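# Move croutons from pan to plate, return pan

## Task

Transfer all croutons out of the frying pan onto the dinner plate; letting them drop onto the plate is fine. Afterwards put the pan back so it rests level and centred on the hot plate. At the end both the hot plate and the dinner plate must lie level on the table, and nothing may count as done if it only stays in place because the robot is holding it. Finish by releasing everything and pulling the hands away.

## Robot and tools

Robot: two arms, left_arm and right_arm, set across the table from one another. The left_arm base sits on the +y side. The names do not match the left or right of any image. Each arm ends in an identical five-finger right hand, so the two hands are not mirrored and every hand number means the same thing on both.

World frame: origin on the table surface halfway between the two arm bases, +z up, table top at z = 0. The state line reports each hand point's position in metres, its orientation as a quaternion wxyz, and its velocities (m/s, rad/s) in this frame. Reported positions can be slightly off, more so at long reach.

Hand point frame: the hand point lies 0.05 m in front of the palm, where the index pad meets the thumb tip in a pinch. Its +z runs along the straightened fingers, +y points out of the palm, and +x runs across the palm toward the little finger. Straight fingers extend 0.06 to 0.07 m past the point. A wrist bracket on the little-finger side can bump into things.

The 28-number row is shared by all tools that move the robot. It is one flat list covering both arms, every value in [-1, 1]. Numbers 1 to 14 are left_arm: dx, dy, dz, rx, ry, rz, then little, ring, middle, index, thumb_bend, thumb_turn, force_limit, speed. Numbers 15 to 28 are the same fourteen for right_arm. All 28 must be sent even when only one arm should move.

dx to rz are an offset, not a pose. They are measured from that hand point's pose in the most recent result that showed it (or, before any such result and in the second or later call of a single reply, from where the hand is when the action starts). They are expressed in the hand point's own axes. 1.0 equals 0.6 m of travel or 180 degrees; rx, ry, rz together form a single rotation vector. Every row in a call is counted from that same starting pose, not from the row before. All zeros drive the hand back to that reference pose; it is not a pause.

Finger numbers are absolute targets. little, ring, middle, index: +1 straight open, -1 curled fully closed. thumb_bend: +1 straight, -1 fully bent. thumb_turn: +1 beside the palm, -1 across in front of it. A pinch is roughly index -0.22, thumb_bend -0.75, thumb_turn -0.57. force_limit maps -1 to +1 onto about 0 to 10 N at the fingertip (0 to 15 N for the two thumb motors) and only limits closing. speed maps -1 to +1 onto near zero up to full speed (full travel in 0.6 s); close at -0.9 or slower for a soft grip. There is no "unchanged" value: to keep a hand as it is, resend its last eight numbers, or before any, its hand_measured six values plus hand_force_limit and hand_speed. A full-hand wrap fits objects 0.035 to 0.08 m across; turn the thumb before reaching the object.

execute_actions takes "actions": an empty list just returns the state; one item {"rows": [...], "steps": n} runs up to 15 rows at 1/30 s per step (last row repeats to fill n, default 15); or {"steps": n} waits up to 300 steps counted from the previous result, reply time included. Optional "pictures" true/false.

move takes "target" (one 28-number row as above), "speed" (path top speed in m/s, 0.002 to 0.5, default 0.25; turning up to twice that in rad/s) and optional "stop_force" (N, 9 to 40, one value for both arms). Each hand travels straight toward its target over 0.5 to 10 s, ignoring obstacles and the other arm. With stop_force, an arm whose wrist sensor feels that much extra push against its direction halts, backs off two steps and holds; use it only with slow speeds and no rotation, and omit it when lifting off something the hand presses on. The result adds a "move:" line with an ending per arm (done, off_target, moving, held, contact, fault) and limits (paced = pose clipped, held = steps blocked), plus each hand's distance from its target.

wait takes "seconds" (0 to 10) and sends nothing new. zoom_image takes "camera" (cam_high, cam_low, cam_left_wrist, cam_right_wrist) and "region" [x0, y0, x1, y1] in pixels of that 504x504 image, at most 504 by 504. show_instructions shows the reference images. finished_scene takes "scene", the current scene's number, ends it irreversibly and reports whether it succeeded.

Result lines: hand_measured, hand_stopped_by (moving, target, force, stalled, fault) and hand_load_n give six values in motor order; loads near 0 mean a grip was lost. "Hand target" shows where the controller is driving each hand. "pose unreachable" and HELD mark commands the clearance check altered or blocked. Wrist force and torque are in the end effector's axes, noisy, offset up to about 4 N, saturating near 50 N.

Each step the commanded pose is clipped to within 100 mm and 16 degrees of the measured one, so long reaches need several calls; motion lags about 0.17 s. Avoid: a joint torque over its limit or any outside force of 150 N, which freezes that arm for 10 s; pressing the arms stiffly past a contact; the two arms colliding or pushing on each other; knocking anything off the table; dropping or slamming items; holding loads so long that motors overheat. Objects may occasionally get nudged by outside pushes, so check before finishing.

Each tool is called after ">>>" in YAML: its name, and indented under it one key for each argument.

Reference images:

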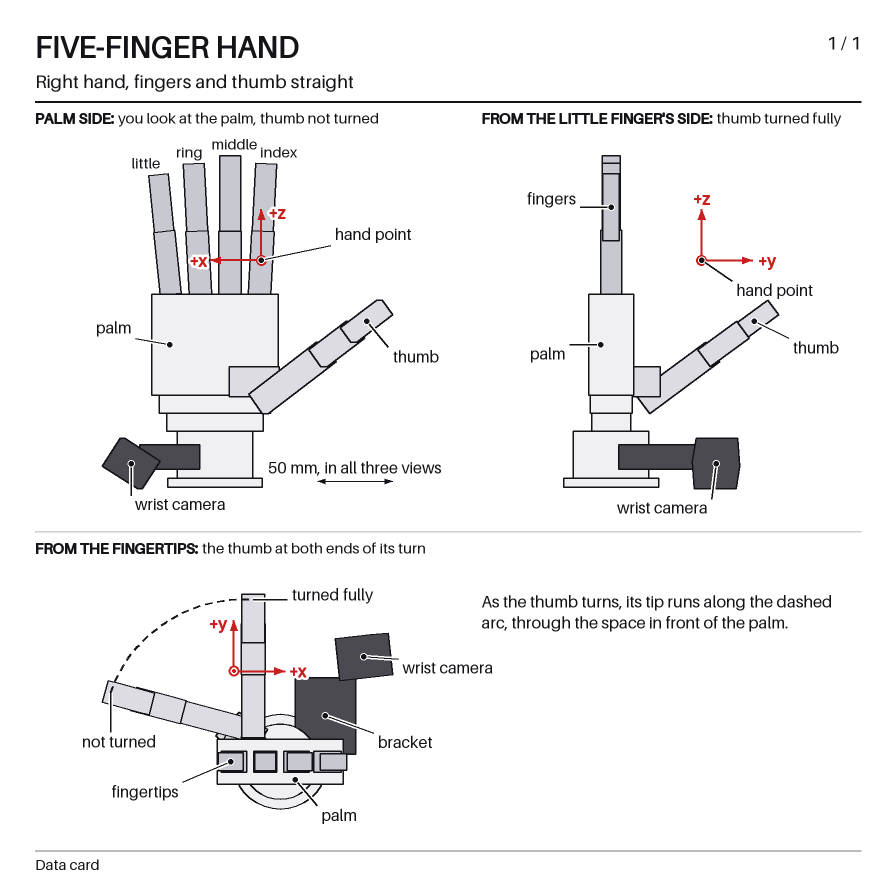

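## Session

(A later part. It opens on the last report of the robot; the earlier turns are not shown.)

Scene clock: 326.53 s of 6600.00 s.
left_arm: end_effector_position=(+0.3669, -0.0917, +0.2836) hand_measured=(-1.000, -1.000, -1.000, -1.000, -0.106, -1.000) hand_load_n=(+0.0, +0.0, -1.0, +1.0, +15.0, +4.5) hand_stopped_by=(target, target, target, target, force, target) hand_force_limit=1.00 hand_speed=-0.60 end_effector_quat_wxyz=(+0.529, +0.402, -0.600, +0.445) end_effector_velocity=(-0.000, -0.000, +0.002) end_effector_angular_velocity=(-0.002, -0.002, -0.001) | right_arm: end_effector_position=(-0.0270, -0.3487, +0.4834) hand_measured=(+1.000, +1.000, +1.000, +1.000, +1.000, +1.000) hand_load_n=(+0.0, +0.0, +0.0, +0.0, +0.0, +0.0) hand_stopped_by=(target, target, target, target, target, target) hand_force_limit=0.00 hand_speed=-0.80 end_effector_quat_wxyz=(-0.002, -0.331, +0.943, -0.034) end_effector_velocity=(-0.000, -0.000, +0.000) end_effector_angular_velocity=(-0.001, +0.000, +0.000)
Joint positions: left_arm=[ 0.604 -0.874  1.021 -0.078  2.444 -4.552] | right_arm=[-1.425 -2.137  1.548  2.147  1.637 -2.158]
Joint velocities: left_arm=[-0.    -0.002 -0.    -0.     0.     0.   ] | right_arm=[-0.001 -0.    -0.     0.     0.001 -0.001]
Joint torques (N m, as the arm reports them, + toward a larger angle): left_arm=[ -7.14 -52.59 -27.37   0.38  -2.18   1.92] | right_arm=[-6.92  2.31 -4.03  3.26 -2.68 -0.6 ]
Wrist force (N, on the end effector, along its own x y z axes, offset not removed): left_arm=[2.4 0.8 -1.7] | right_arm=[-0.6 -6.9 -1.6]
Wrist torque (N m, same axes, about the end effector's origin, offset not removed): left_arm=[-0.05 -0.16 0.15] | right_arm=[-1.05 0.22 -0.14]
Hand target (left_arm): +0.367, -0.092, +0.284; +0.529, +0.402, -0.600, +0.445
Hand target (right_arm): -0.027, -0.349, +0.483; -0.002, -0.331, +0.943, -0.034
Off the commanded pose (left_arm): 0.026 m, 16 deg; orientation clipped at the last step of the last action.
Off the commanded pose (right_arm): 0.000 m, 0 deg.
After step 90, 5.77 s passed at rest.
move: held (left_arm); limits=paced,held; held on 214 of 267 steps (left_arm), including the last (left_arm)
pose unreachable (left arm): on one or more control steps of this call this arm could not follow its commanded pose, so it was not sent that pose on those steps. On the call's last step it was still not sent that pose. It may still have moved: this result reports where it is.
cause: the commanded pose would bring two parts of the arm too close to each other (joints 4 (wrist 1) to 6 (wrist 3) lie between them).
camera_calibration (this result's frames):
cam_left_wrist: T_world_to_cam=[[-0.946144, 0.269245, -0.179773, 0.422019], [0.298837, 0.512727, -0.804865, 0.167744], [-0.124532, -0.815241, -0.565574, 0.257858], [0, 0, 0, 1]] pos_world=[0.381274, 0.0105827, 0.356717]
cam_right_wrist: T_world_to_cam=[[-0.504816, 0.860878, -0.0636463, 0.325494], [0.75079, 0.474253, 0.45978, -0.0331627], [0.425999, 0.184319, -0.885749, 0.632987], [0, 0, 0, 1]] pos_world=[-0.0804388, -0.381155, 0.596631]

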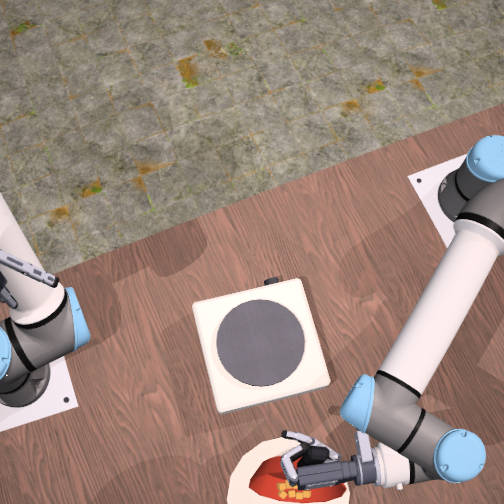

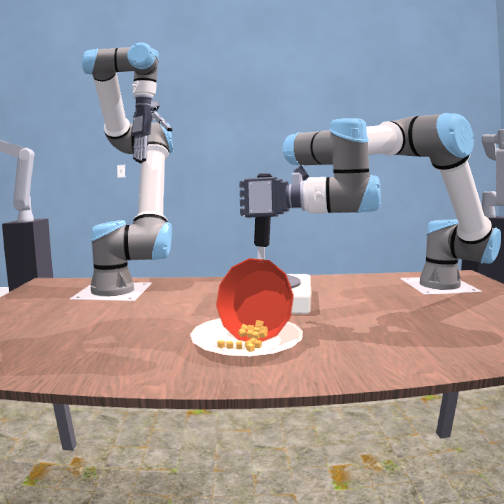

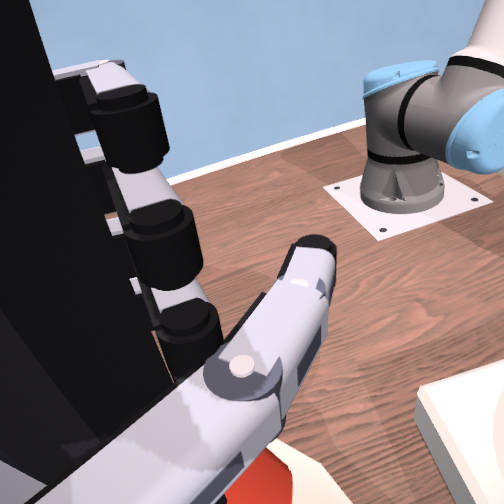

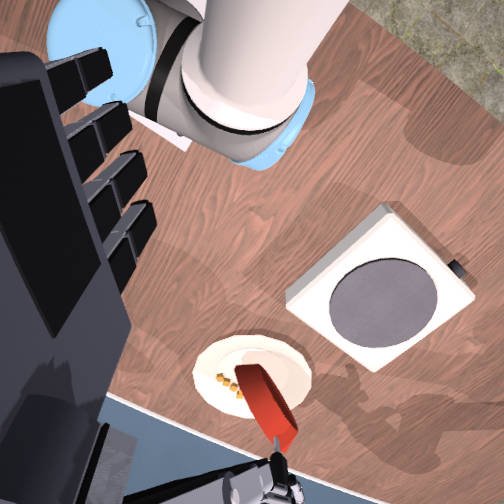

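>>> move:
  target: [0,0,0,0,0,0,-1,-1,-1,-1,0.05,-1,1,-0.9, 0,0,0,0,0,0,1,1,1,1,1,1,0,-0.8]

>>> move:
  target: [0,0,0,0.193,-0.021,-0.008,-1,-1,-1,-1,0.05,-1,1,-0.9, 0,0,0,0,0,0,1,1,1,1,1,1,0,-0.8]
  speed: 0.05

>>> zoom_image:
  camera: "cam_low"
  region: [170, 160, 350, 370]

Scene clock: 343.07 s of 6600.00 s.
left_arm: end_effector_position=(+0.3669, -0.0917, +0.2836) hand_measured=(-1.000, -1.000, -1.000, -1.000, +0.054, -1.000) hand_load_n=(+0.0, +0.0, +0.5, +1.0, +5.0, +1.5) hand_stopped_by=(target, target, target, target, target, target) hand_force_limit=1.00 hand_speed=-0.90 end_effector_quat_wxyz=(+0.529, +0.402, -0.600, +0.445) end_effector_velocity=(+0.000, +0.001, -0.000) end_effector_angular_velocity=(+0.001, +0.002, +0.000) | right_arm: end_effector_position=(-0.0270, -0.3487, +0.4834) hand_measured=(+1.000, +1.000, +1.000, +1.000, +1.000, +1.000) hand_load_n=(+0.0, +0.0, +0.0, +0.0, +0.0, +0.0) hand_stopped_by=(target, target, target, target, target, target) hand_force_limit=0.00 hand_speed=-0.80 end_effector_quat_wxyz=(-0.002, -0.331, +0.943, -0.034) end_effector_velocity=(-0.000, -0.000, -0.000) end_effector_angular_velocity=(+0.000, -0.001, +0.000)
Joint positions: left_arm=[ 0.604 -0.874  1.021 -0.078  2.444 -4.552] | right_arm=[-1.425 -2.137  1.548  2.147  1.637 -2.158]
Joint velocities: left_arm=[ 0.001 -0.     0.002 -0.     0.001 -0.001] | right_arm=[ 0.    -0.001  0.    -0.     0.     0.   ]
Joint torques (N m, as the arm reports them, + toward a larger angle): left_arm=[ -7.45 -52.92 -26.46   0.24  -2.03   1.81] | right_arm=[-8.22  3.09 -4.48  3.11 -2.71 -0.47]
Wrist force (N, on the end effector, along its own x y z axes, offset not removed): left_arm=[1.0 0.6 -0.5] | right_arm=[-1.2 -1.1 -2.0]
Wrist torque (N m, same axes, about the end effector's origin, offset not removed): left_arm=[-0.14 0.01 0.10] | right_arm=[-0.07 0.31 -0.41]
Hand target (left_arm): +0.367, -0.092, +0.284; +0.529, +0.402, -0.600, +0.445
Hand target (right_arm): -0.027, -0.349, +0.483; -0.002, -0.331, +0.943, -0.034
Off the commanded pose (left_arm): 0.000 m, 0 deg.
Off the commanded pose (right_arm): 0.000 m, 0 deg.
After step 90, 11.73 s passed at rest.
move: done
camera_calibration (this result's frames):
cam_left_wrist: T_world_to_cam=[[-0.946144, 0.269245, -0.179773, 0.422019], [0.298836, 0.512727, -0.804865, 0.167744], [-0.124531, -0.815241, -0.565574, 0.257858], [0, 0, 0, 1]] pos_world=[0.381274, 0.0105826, 0.356717]
cam_right_wrist: T_world_to_cam=[[-0.504816, 0.860878, -0.0636464, 0.325494], [0.75079, 0.474253, 0.45978, -0.0331629], [0.425999, 0.184319, -0.885749, 0.632987], [0, 0, 0, 1]] pos_world=[-0.0804389, -0.381155, 0.596631]

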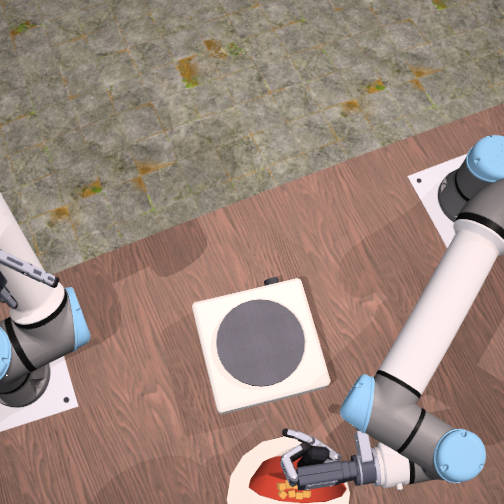

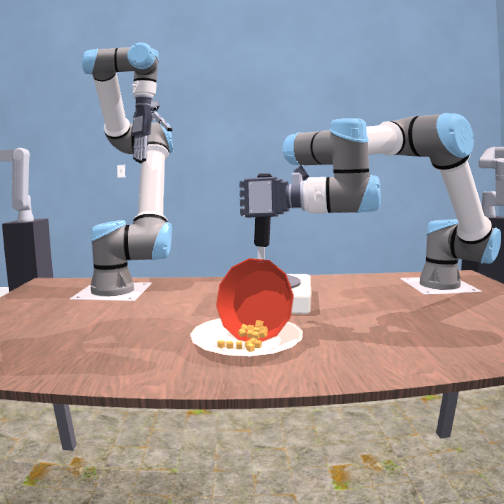

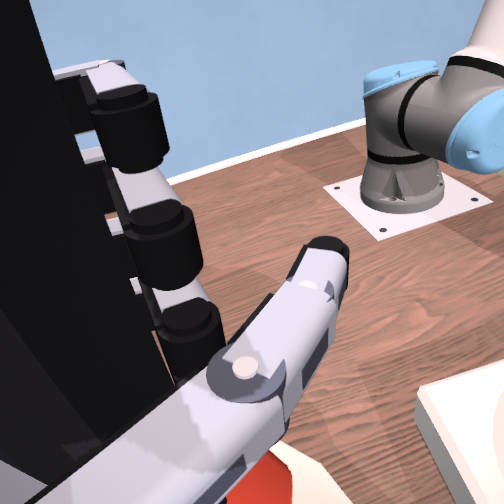

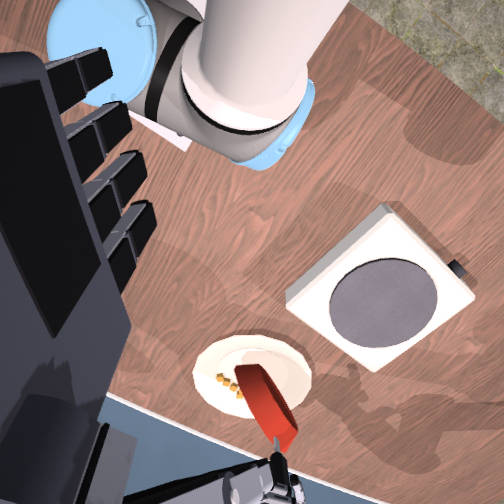

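Scene clock: 349.47 s of 6600.00 s.
left_arm: end_effector_position=(+0.3669, -0.0920, +0.2836) hand_measured=(-1.000, -1.000, -1.000, -1.000, +0.054, -1.000) hand_load_n=(+0.0, +0.0, +0.5, +5.0, +5.0, +1.5) hand_stopped_by=(target, target, target, target, target, target) hand_force_limit=1.00 hand_speed=-0.90 end_effector_quat_wxyz=(+0.372, +0.563, -0.452, +0.583) end_effector_velocity=(+0.000, +0.001, -0.001) end_effector_angular_velocity=(+0.002, -0.000, +0.015) | right_arm: end_effector_position=(-0.0270, -0.3487, +0.4834) hand_measured=(+1.000, +1.000, +1.000, +1.000, +1.000, +1.000) hand_load_n=(+0.0, +0.0, +0.0, +0.0, +0.0, +0.0) hand_stopped_by=(target, target, target, target, target, target) hand_force_limit=0.00 hand_speed=-0.80 end_effector_quat_wxyz=(-0.002, -0.331, +0.943, -0.034) end_effector_velocity=(+0.000, +0.000, -0.000) end_effector_angular_velocity=(+0.000, +0.000, +0.001)
Joint positions: left_arm=[ 0.405 -1.18   1.503 -0.279  1.637 -4.6  ] | right_arm=[-1.425 -2.137  1.548  2.147  1.637 -2.158]
Joint velocities: left_arm=[-0.006 -0.004  0.009 -0.003 -0.021 -0.   ] | right_arm=[-0.     0.     0.    -0.    -0.    -0.001]
Joint torques (N m, as the arm reports them, + toward a larger angle): left_arm=[ -7.51 -44.07 -14.6   -4.39  -2.09  -2.23] | right_arm=[-7.97  1.64 -4.64  3.09 -2.67 -0.57]
Wrist force (N, on the end effector, along its own x y z axes, offset not removed): left_arm=[-3.8 -1.2 -1.8] | right_arm=[3.7 -4.9 -0.8]
Wrist torque (N m, same axes, about the end effector's origin, offset not removed): left_arm=[-0.20 0.35 -0.08] | right_arm=[-0.76 -0.33 -0.06]
Hand target (left_arm): +0.367, -0.092, +0.284; +0.371, +0.564, -0.452, +0.584
Hand target (right_arm): -0.027, -0.349, +0.483; -0.002, -0.331, +0.943, -0.034
Off the commanded pose (left_arm): 0.000 m, 0 deg.
Off the commanded pose (right_arm): 0.000 m, 0 deg.
move: done
camera_calibration (this result's frames):
cam_left_wrist: T_world_to_cam=[[-0.929967, -0.319905, -0.181168, 0.36233], [-0.0465855, 0.591349, -0.805069, 0.301904], [0.364679, -0.740248, -0.564838, 0.0847842], [0, 0, 0, 1]] pos_world=[0.320101, 0.000142049, 0.356586]
cam_right_wrist: T_world_to_cam=[[-0.504816, 0.860877, -0.0636463, 0.325494], [0.75079, 0.474254, 0.45978, -0.0331627], [0.425999, 0.18432, -0.885749, 0.632987], [0, 0, 0, 1]] pos_world=[-0.0804388, -0.381155, 0.596631]

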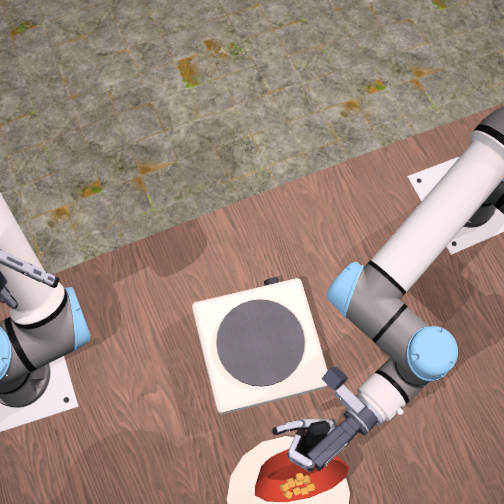

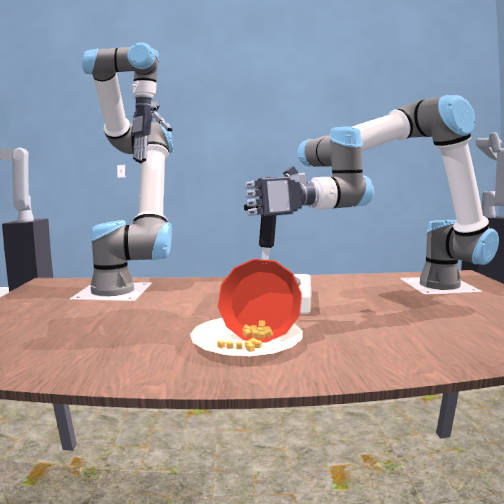

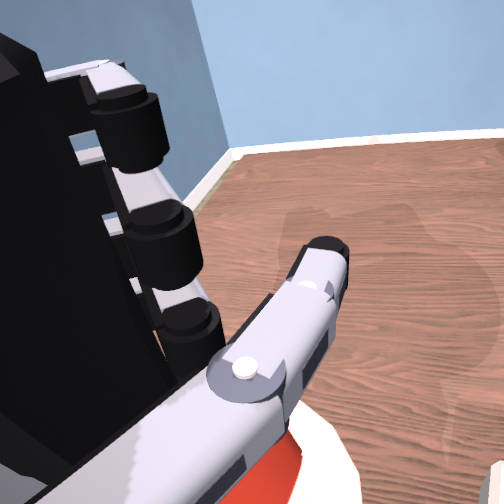

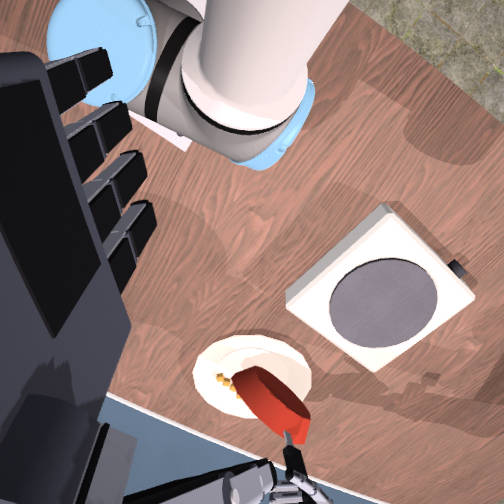

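Region (170, 160, 350, 370) of cam_low's 504x504 image, scaled by 2.400, with more detail than that image has; it fills the left 432 columns of this view, and the rest is white.

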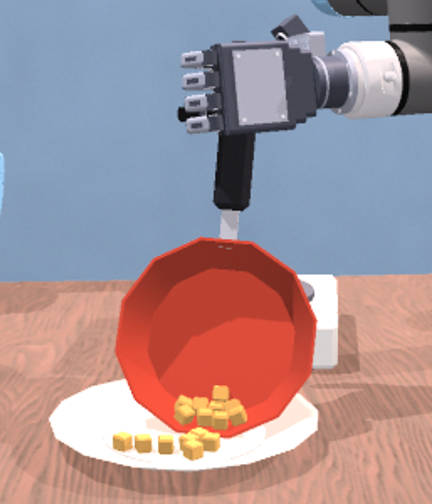

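>>> move:
  target: [0.0058,-0.08,0.026,-0.0084,-0.0349,-0.105,-1,-1,-1,-1,0.05,-1,1,-0.9, 0,0,0,0,0,0,1,1,1,1,1,1,0,-0.8]
  speed: 0.02

>>> zoom_image:
  camera: "cam_low"
  region: [170, 160, 350, 370]

Scene clock: 367.10 s of 6600.00 s.
left_arm: end_effector_position=(+0.4167, -0.0918, +0.2917) hand_measured=(-1.000, -1.000, -0.998, -1.000, +0.056, -1.000) hand_load_n=(+0.0, +5.5, +10.0, +0.5, +8.5, +8.5) hand_stopped_by=(target, target, target, target, target, target) hand_force_limit=1.00 hand_speed=-0.90 end_effector_quat_wxyz=(+0.444, +0.655, -0.381, +0.477) end_effector_velocity=(+0.001, +0.000, -0.001) end_effector_angular_velocity=(+0.001, +0.010, -0.001) | right_arm: end_effector_position=(-0.0270, -0.3487, +0.4834) hand_measured=(+1.000, +1.000, +1.000, +1.000, +1.000, +1.000) hand_load_n=(+0.0, +0.0, +0.0, +0.0, +0.0, +0.0) hand_stopped_by=(target, target, target, target, target, target) hand_force_limit=0.00 hand_speed=-0.80 end_effector_quat_wxyz=(-0.002, -0.331, +0.943, -0.034) end_effector_velocity=(+0.000, +0.000, +0.000) end_effector_angular_velocity=(+0.001, +0.001, -0.001)
Joint positions: left_arm=[ 0.516 -1.063  1.293 -0.077  1.778 -4.904] | right_arm=[-1.425 -2.137  1.548  2.147  1.637 -2.158]
Joint velocities: left_arm=[ 0.004  0.004 -0.006  0.006  0.006 -0.007] | right_arm=[-0.     0.001  0.     0.    -0.002  0.001]
Joint torques (N m, as the arm reports them, + toward a larger angle): left_arm=[  5.2  -11.65 -11.86   5.78   2.3   -2.9 ] | right_arm=[-7.36  2.59 -4.49  3.05 -2.87 -0.58]
Wrist force (N, on the end effector, along its own x y z axes, offset not removed): left_arm=[27.8 4.6 -8.5] | right_arm=[-0.1 -1.8 -2.3]
Wrist torque (N m, same axes, about the end effector's origin, offset not removed): left_arm=[0.76 -1.08 2.76] | right_arm=[-0.19 0.23 -0.17]
Hand target (left_arm): +0.417, -0.092, +0.292; +0.444, +0.656, -0.381, +0.477
Hand target (right_arm): -0.027, -0.349, +0.483; -0.002, -0.331, +0.943, -0.034
Off the commanded pose (left_arm): 0.000 m, 0 deg.
Off the commanded pose (right_arm): 0.000 m, 0 deg.
After step 90, 5.70 s passed at rest.
move: done
camera_calibration (this result's frames):
cam_left_wrist: T_world_to_cam=[[-0.936045, -0.320025, 0.146298, 0.317158], [-0.317959, 0.591145, -0.741249, 0.405054], [0.150735, -0.740359, -0.655093, 0.186832], [0, 0, 0, 1]] pos_world=[0.397503, 0.000375799, 0.376238]
cam_right_wrist: T_world_to_cam=[[-0.504816, 0.860878, -0.0636461, 0.325494], [0.75079, 0.474253, 0.45978, -0.0331627], [0.425999, 0.184319, -0.885749, 0.632987], [0, 0, 0, 1]] pos_world=[-0.0804388, -0.381155, 0.596631]

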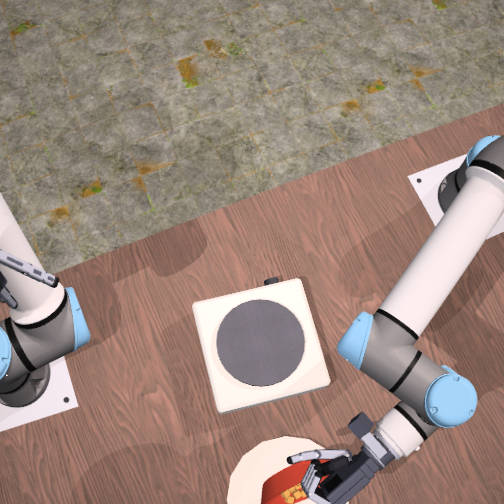

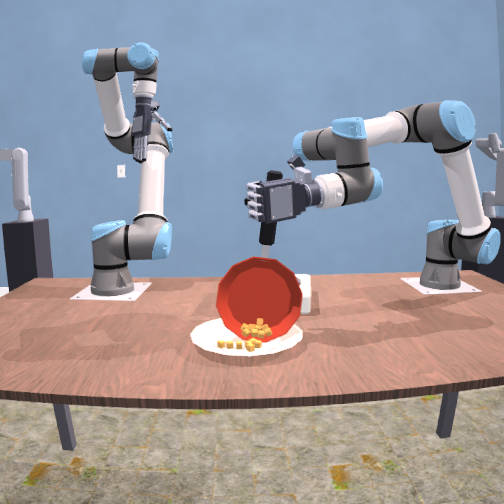

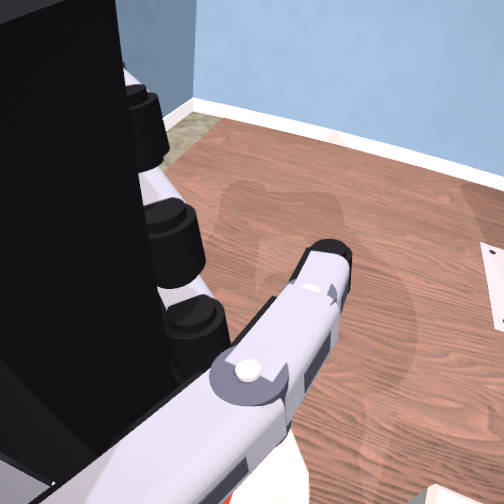

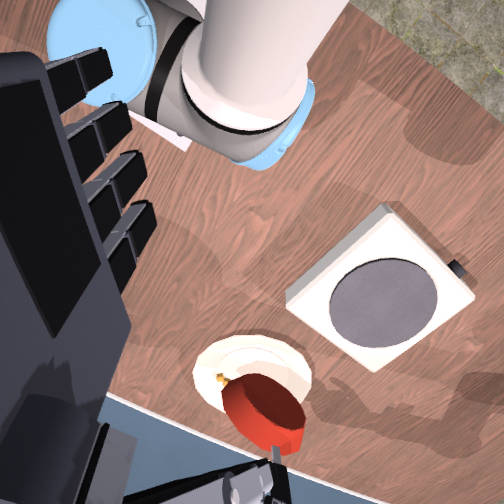

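Region (170, 160, 350, 370) of cam_low's 504x504 image, scaled by 2.400, with more detail than that image has; it fills the left 432 columns of this view, and the rest is white.

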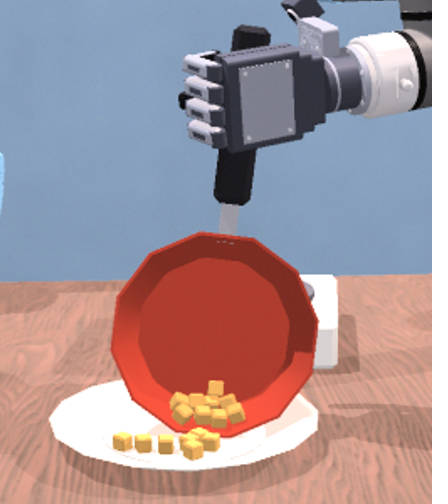

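>>> move:
  target: [0.024,0.0055,-0.0037,0,0,0,-1,-1,-1,-1,0.05,-1,1,-0.9, 0,0,0,0,0,0,1,1,1,1,1,1,0,-0.8]
  speed: 0.01

>>> zoom_image:
  camera: "cam_high"
  region: [200, 380, 400, 504]

Scene clock: 374.63 s of 6600.00 s.
left_arm: end_effector_position=(+0.4167, -0.0918, +0.3063) hand_measured=(-1.000, -1.000, -0.998, -1.000, +0.056, -1.000) hand_load_n=(+0.0, +1.0, +3.0, +0.5, +5.0, +3.0) hand_stopped_by=(target, target, target, target, target, target) hand_force_limit=1.00 hand_speed=-0.90 end_effector_quat_wxyz=(+0.444, +0.656, -0.381, +0.477) end_effector_velocity=(+0.001, -0.000, +0.004) end_effector_angular_velocity=(-0.001, -0.002, +0.001) | right_arm: end_effector_position=(-0.0270, -0.3487, +0.4834) hand_measured=(+1.000, +1.000, +1.000, +1.000, +1.000, +1.000) hand_load_n=(+0.0, +0.0, +0.0, +0.0, +0.0, +0.0) hand_stopped_by=(target, target, target, target, target, target) hand_force_limit=0.00 hand_speed=-0.80 end_effector_quat_wxyz=(-0.002, -0.331, +0.943, -0.034) end_effector_velocity=(+0.000, +0.001, -0.000) end_effector_angular_velocity=(+0.003, +0.000, -0.002)
Joint positions: left_arm=[ 0.515 -1.07   1.267 -0.043  1.778 -4.904] | right_arm=[-1.425 -2.137  1.548  2.147  1.637 -2.158]
Joint velocities: left_arm=[ 0.    -0.001 -0.007  0.006 -0.001  0.001] | right_arm=[-0.    -0.     0.001 -0.    -0.003  0.002]
Joint torques (N m, as the arm reports them, + toward a larger angle): left_arm=[ -8.   -48.82 -28.56  -0.16  -1.85   1.56] | right_arm=[-7.65  1.98 -4.85  2.91 -2.6  -0.49]
Wrist force (N, on the end effector, along its own x y z axes, offset not removed): left_arm=[-3.2 -1.1 -0.7] | right_arm=[6.5 0.2 0.3]
Wrist torque (N m, same axes, about the end effector's origin, offset not removed): left_arm=[-0.15 0.32 0.05] | right_arm=[-0.02 -0.77 0.45]
Hand target (left_arm): +0.417, -0.092, +0.307; +0.444, +0.655, -0.381, +0.477
Hand target (right_arm): -0.027, -0.349, +0.483; -0.002, -0.331, +0.943, -0.034
Off the commanded pose (left_arm): 0.000 m, 0 deg.
Off the commanded pose (right_arm): 0.000 m, 0 deg.
After step 90, 2.83 s passed at rest.
move: done
camera_calibration (this result's frames):
cam_left_wrist: T_world_to_cam=[[-0.93604, -0.320026, 0.146328, 0.314957], [-0.31798, 0.591127, -0.741254, 0.415884], [0.150723, -0.740373, -0.655081, 0.196402], [0, 0, 0, 1]] pos_world=[0.397453, 0.000365229, 0.390848]
cam_right_wrist: T_world_to_cam=[[-0.504816, 0.860878, -0.0636461, 0.325494], [0.75079, 0.474253, 0.45978, -0.0331626], [0.425999, 0.184319, -0.885749, 0.632987], [0, 0, 0, 1]] pos_world=[-0.0804388, -0.381155, 0.596631]

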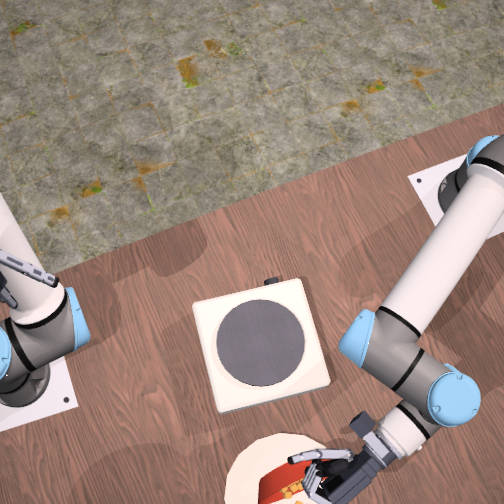

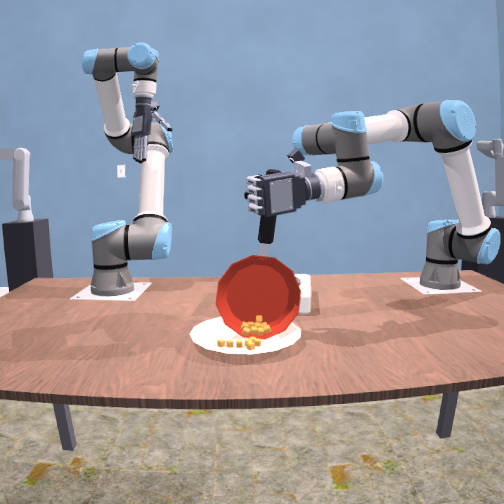

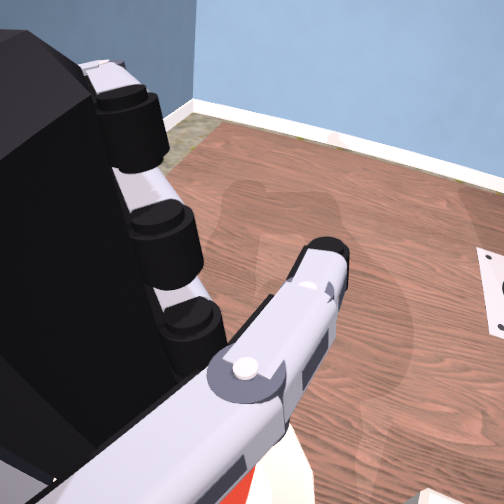

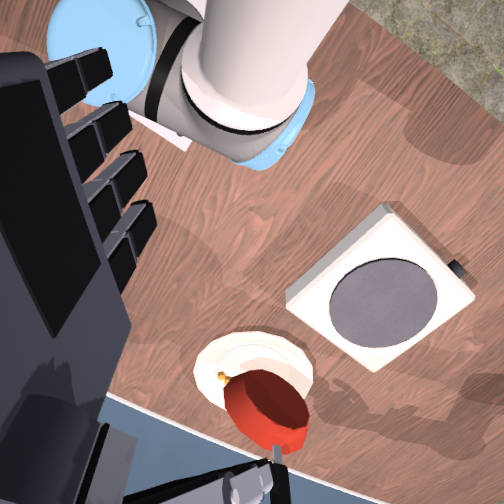

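Region (200, 380, 400, 504) of cam_high's 504x504 image, scaled by 2.520, with more detail than that image has; it fills the top 312 rows of this view, and the rest is white.

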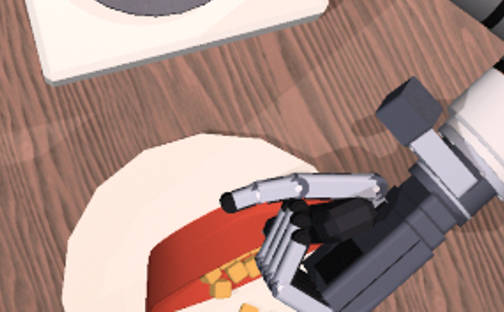

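>>> move:
  target: [0,0,0,0,0,0,-1,-1,-1,-1,-0.9,-1,1,-0.6, 0,0,0,0,0,0,1,1,1,1,1,1,0,-0.8]

>>> move:
  target: [0.016,0.0036,-0.0025,-0.0063,-0.0261,-0.0788,-1,-1,-1,-1,-0.9,-1,1,-0.6, 0,0,0,0,0,0,1,1,1,1,1,1,0,-0.8]
  speed: 0.02

>>> zoom_image:
  camera: "cam_low"
  region: [170, 160, 350, 370]

Scene clock: 388.37 s of 6600.00 s.
left_arm: end_effector_position=(+0.4167, -0.0918, +0.3064) hand_measured=(-1.000, -1.000, -1.000, -1.000, -0.106, -1.000) hand_load_n=(+0.0, +0.5, +2.0, +0.0, +15.0, +6.0) hand_stopped_by=(target, target, target, target, force, target) hand_force_limit=1.00 hand_speed=-0.60 end_effector_quat_wxyz=(+0.444, +0.655, -0.381, +0.477) end_effector_velocity=(+0.001, +0.000, +0.000) end_effector_angular_velocity=(-0.000, +0.000, +0.001) | right_arm: end_effector_position=(-0.0270, -0.3487, +0.4834) hand_measured=(+1.000, +1.000, +1.000, +1.000, +1.000, +1.000) hand_load_n=(+0.0, +0.0, +0.0, +0.0, +0.0, +0.0) hand_stopped_by=(target, target, target, target, target, target) hand_force_limit=0.00 hand_speed=-0.80 end_effector_quat_wxyz=(-0.002, -0.331, +0.943, -0.034) end_effector_velocity=(-0.001, -0.000, +0.000) end_effector_angular_velocity=(+0.000, -0.002, +0.001)
Joint positions: left_arm=[ 0.515 -1.07   1.267 -0.043  1.778 -4.904] | right_arm=[-1.425 -2.137  1.548  2.147  1.637 -2.158]
Joint velocities: left_arm=[ 0.    -0.    -0.    -0.    -0.001 -0.001] | right_arm=[ 0.    -0.002 -0.     0.     0.    -0.001]
Joint torques (N m, as the arm reports them, + toward a larger angle): left_arm=[ -6.71 -30.58 -11.28  -2.67  -1.44   1.  ] | right_arm=[-6.59  1.55 -4.94  3.11 -2.91 -0.48]
Wrist force (N, on the end effector, along its own x y z axes, offset not removed): left_arm=[4.6 0.4 -0.8] | right_arm=[0.4 -0.5 -1.3]
Wrist torque (N m, same axes, about the end effector's origin, offset not removed): left_arm=[-0.07 -0.26 0.41] | right_arm=[-0.20 0.02 0.17]
Hand target (left_arm): +0.417, -0.092, +0.306; +0.444, +0.656, -0.381, +0.477
Hand target (right_arm): -0.027, -0.349, +0.483; -0.002, -0.331, +0.943, -0.034
Off the commanded pose (left_arm): 0.000 m, 0 deg.
Off the commanded pose (right_arm): 0.000 m, 0 deg.
After step 90, 10.00 s passed at rest.
move: done
camera_calibration (this result's frames):
cam_left_wrist: T_world_to_cam=[[-0.936054, -0.320009, 0.146276, 0.314961], [-0.317912, 0.591056, -0.74134, 0.415943], [0.150778, -0.740437, -0.654995, 0.196416], [0, 0, 0, 1]] pos_world=[0.397438, 0.000378292, 0.390936]
cam_right_wrist: T_world_to_cam=[[-0.504816, 0.860877, -0.0636459, 0.325494], [0.75079, 0.474253, 0.45978, -0.0331628], [0.425999, 0.18432, -0.885749, 0.632987], [0, 0, 0, 1]] pos_world=[-0.0804388, -0.381155, 0.596631]

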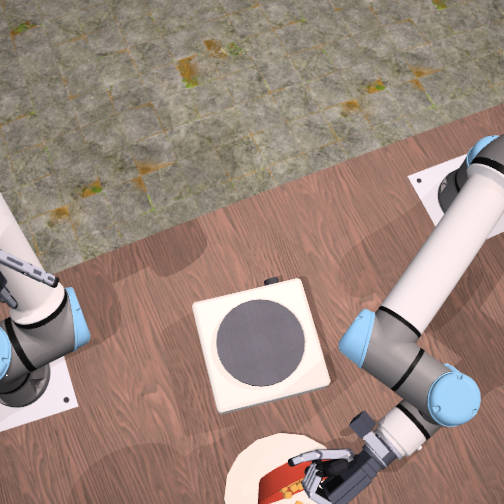

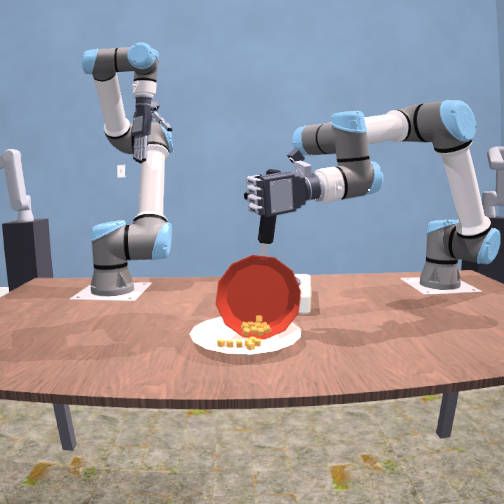

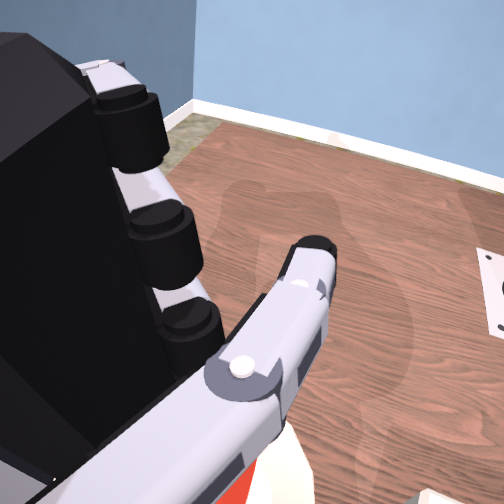

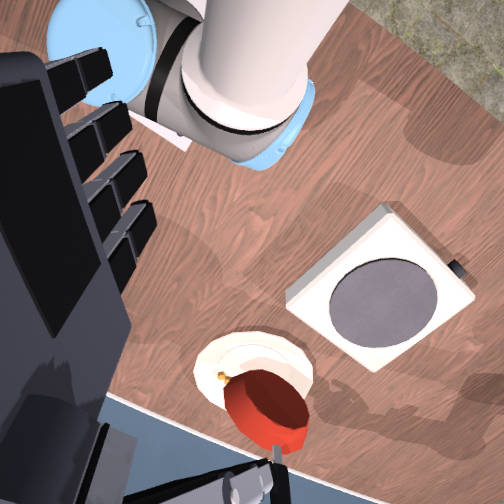

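Scene clock: 395.13 s of 6600.00 s.
left_arm: end_effector_position=(+0.4167, -0.0918, +0.3163) hand_measured=(-1.000, -1.000, -1.000, -1.000, -0.106, -1.000) hand_load_n=(+0.0, +2.0, +2.0, +0.0, +15.0, +6.5) hand_stopped_by=(target, target, target, target, force, target) hand_force_limit=1.00 hand_speed=-0.60 end_effector_quat_wxyz=(+0.490, +0.712, -0.320, +0.388) end_effector_velocity=(+0.000, -0.000, +0.002) end_effector_angular_velocity=(-0.002, +0.008, -0.000) | right_arm: end_effector_position=(-0.0270, -0.3487, +0.4834) hand_measured=(+1.000, +1.000, +1.000, +1.000, +1.000, +1.000) hand_load_n=(+0.0, +0.0, +0.0, +0.0, +0.0, +0.0) hand_stopped_by=(target, target, target, target, target, target) hand_force_limit=0.00 hand_speed=-0.80 end_effector_quat_wxyz=(-0.002, -0.331, +0.943, -0.034) end_effector_velocity=(+0.000, -0.000, -0.000) end_effector_angular_velocity=(-0.000, -0.000, -0.001)
Joint positions: left_arm=[ 0.537 -1.032  1.185  0.075  1.842 -5.129] | right_arm=[-1.425 -2.137  1.548  2.147  1.637 -2.158]
Joint velocities: left_arm=[ 0.001  0.001 -0.005  0.004  0.002 -0.008] | right_arm=[-0.    -0.     0.    -0.     0.     0.001]
Joint torques (N m, as the arm reports them, + toward a larger angle): left_arm=[  5.32 -37.78 -29.46   0.01   2.26  -2.54] | right_arm=[-7.69  1.91 -5.67  2.88 -2.68 -0.83]
Wrist force (N, on the end effector, along its own x y z axes, offset not removed): left_arm=[-3.6 -3.6 -0.1] | right_arm=[-0.8 0.7 -1.8]
Wrist torque (N m, same axes, about the end effector's origin, offset not removed): left_arm=[-0.27 0.25 0.23] | right_arm=[0.17 0.03 0.15]
Hand target (left_arm): +0.417, -0.092, +0.316; +0.490, +0.712, -0.320, +0.388
Hand target (right_arm): -0.027, -0.349, +0.483; -0.002, -0.331, +0.943, -0.034
Off the commanded pose (left_arm): 0.000 m, 0 deg.
Off the commanded pose (right_arm): 0.000 m, 0 deg.
move: done
camera_calibration (this result's frames):
cam_left_wrist: T_world_to_cam=[[-0.866833, -0.319993, 0.382368, 0.210015], [-0.49808, 0.590707, -0.634808, 0.46462], [-0.0227336, -0.740722, -0.671427, 0.280423], [0, 0, 0, 1]] pos_world=[0.419841, 0.00046433, 0.402924]
cam_right_wrist: T_world_to_cam=[[-0.504816, 0.860878, -0.0636457, 0.325494], [0.75079, 0.474253, 0.45978, -0.0331628], [0.425999, 0.18432, -0.885749, 0.632987], [0, 0, 0, 1]] pos_world=[-0.0804388, -0.381155, 0.596631]

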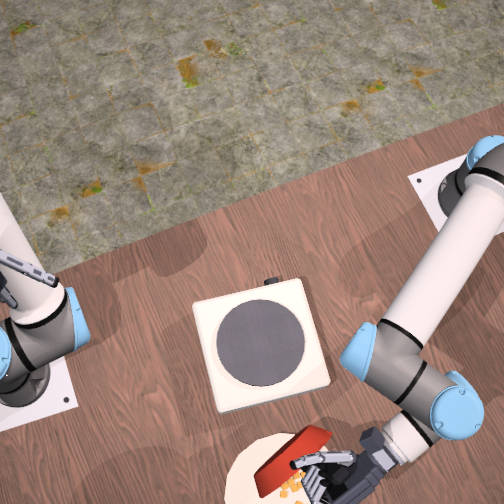

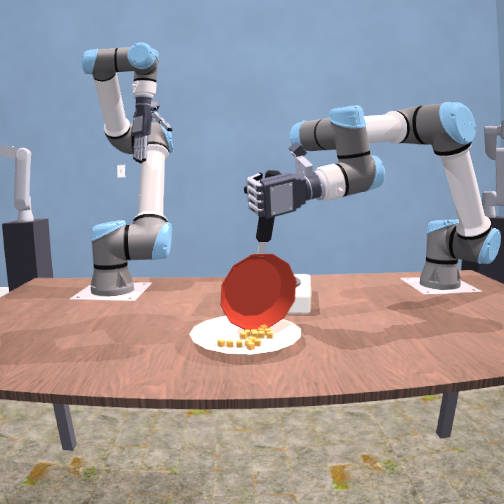

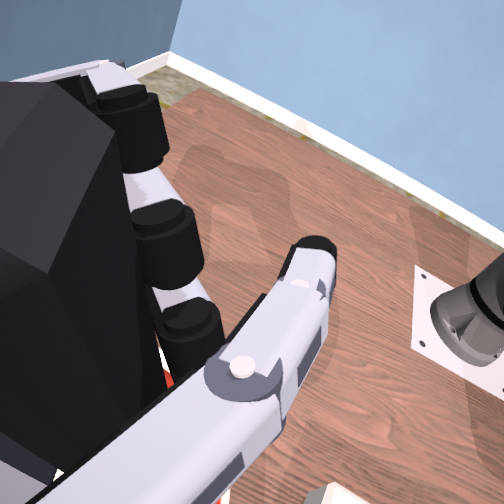

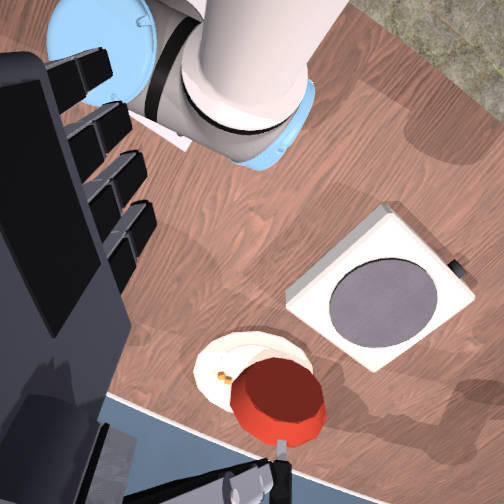

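Region (170, 160, 350, 370) of cam_low's 504x504 image, scaled by 2.400, with more detail than that image has; it fills the left 432 columns of this view, and the rest is white.

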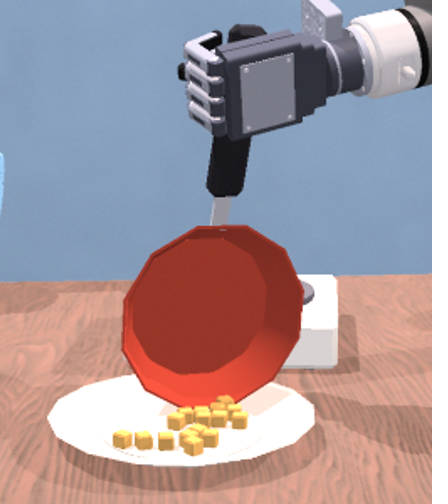

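>>> zoom_image:
  camera: "cam_low"
  region: [200, 310, 290, 365]

>>> move:
  target: [0.0433,0.0243,-0.006,0,0,0,-1,-1,-1,-1,-0.9,-1,1,-0.6, 0,0,0,0,0,0,1,1,1,1,1,1,0,-0.8]
  speed: 0.015

>>> zoom_image:
  camera: "cam_low"
  region: [170, 160, 350, 370]

Region (200, 310, 290, 365) of cam_low's 504x504 image, scaled by 5.600, with more detail than that image has.

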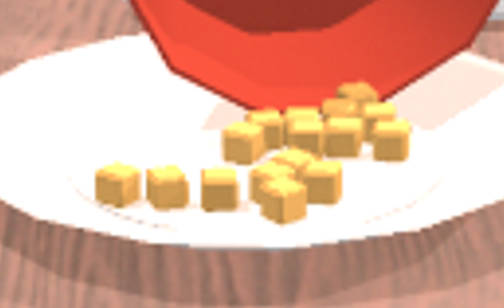

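Scene clock: 410.10 s of 6600.00 s.
left_arm: end_effector_position=(+0.4164, -0.0948, +0.3458) hand_measured=(-1.000, -1.000, -1.000, -1.000, -0.106, -1.000) hand_load_n=(+0.0, +2.0, +2.0, +0.0, +15.0, +6.5) hand_stopped_by=(target, target, target, target, force, target) hand_force_limit=1.00 hand_speed=-0.60 end_effector_quat_wxyz=(+0.490, +0.712, -0.320, +0.388) end_effector_velocity=(-0.000, -0.000, +0.003) end_effector_angular_velocity=(+0.000, -0.000, -0.002) | right_arm: end_effector_position=(-0.0270, -0.3487, +0.4834) hand_measured=(+1.000, +1.000, +1.000, +1.000, +1.000, +1.000) hand_load_n=(+0.0, +0.0, +0.0, +0.0, +0.0, +0.0) hand_stopped_by=(target, target, target, target, target, target) hand_force_limit=0.00 hand_speed=-0.80 end_effector_quat_wxyz=(-0.002, -0.331, +0.943, -0.034) end_effector_velocity=(-0.000, -0.000, +0.000) end_effector_angular_velocity=(-0.000, -0.001, +0.000)
Joint positions: left_arm=[ 0.534 -1.036  1.115  0.149  1.839 -5.129] | right_arm=[-1.425 -2.137  1.548  2.147  1.637 -2.158]
Joint velocities: left_arm=[-0.    -0.    -0.008  0.009  0.002  0.001] | right_arm=[-0.    -0.001 -0.    -0.     0.    -0.001]
Joint torques (N m, as the arm reports them, + toward a larger angle): left_arm=[ -7.58 -50.92 -28.05  -0.27  -1.61   1.28] | right_arm=[-7.44  2.73 -5.29  2.82 -2.47 -0.68]
Wrist force (N, on the end effector, along its own x y z axes, offset not removed): left_arm=[-4.4 -3.4 -0.5] | right_arm=[2.3 -1.2 -3.7]
Wrist torque (N m, same axes, about the end effector's origin, offset not removed): left_arm=[-0.14 0.25 0.14] | right_arm=[0.09 -0.28 0.11]
Hand target (left_arm): +0.416, -0.095, +0.346; +0.490, +0.712, -0.320, +0.388
Hand target (right_arm): -0.027, -0.349, +0.483; -0.002, -0.331, +0.943, -0.034
Off the commanded pose (left_arm): 0.000 m, 0 deg.
Off the commanded pose (right_arm): 0.000 m, 0 deg.
After step 90, 9.70 s passed at rest.
move: done
camera_calibration (this result's frames):
cam_left_wrist: T_world_to_cam=[[-0.866826, -0.319987, 0.382388, 0.197506], [-0.498092, 0.590669, -0.634834, 0.48501], [-0.0227259, -0.740755, -0.67139, 0.297924], [0, 0, 0, 1]] pos_world=[0.419553, -0.00259196, 0.4324]
cam_right_wrist: T_world_to_cam=[[-0.504816, 0.860878, -0.0636458, 0.325494], [0.75079, 0.474253, 0.45978, -0.033163], [0.425999, 0.18432, -0.885749, 0.632987], [0, 0, 0, 1]] pos_world=[-0.0804388, -0.381155, 0.596631]

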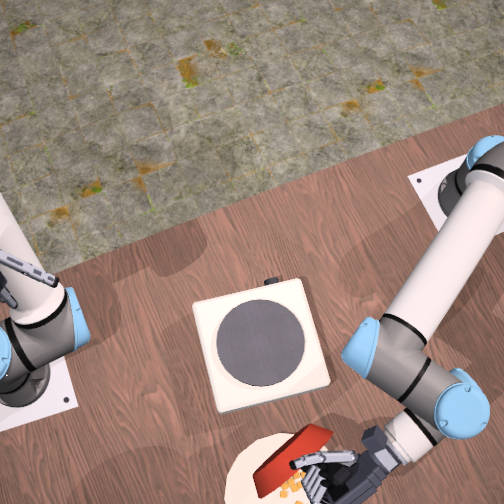

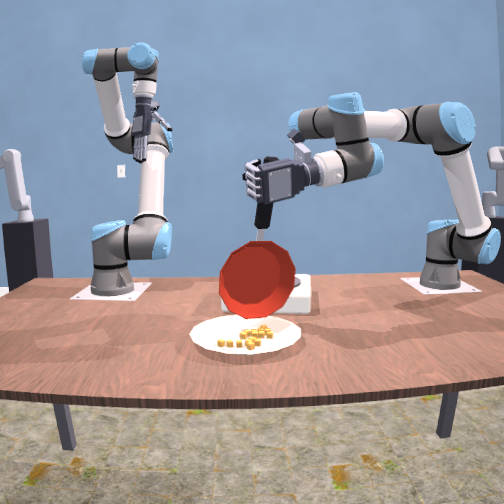

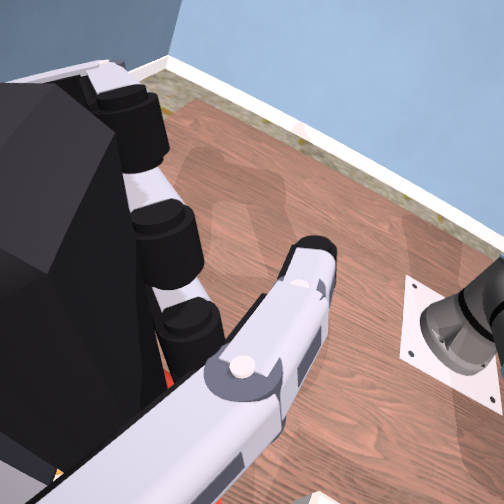

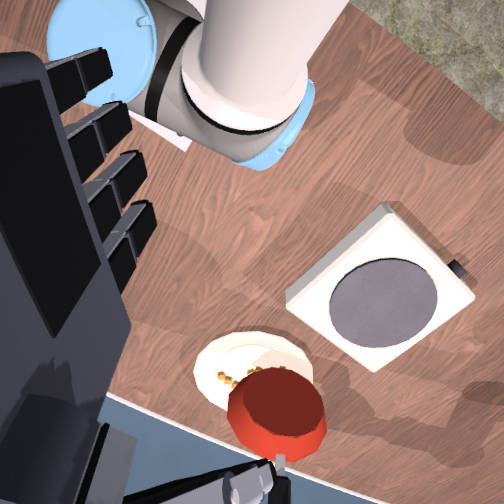

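Region (170, 160, 350, 370) of cam_low's 504x504 image, scaled by 2.400, with more detail than that image has; it fills the left 432 columns of this view, and the rest is white.

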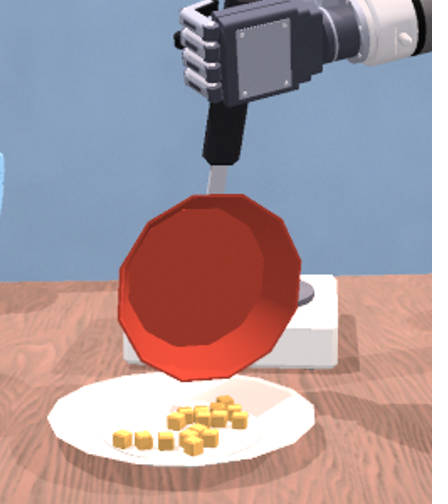

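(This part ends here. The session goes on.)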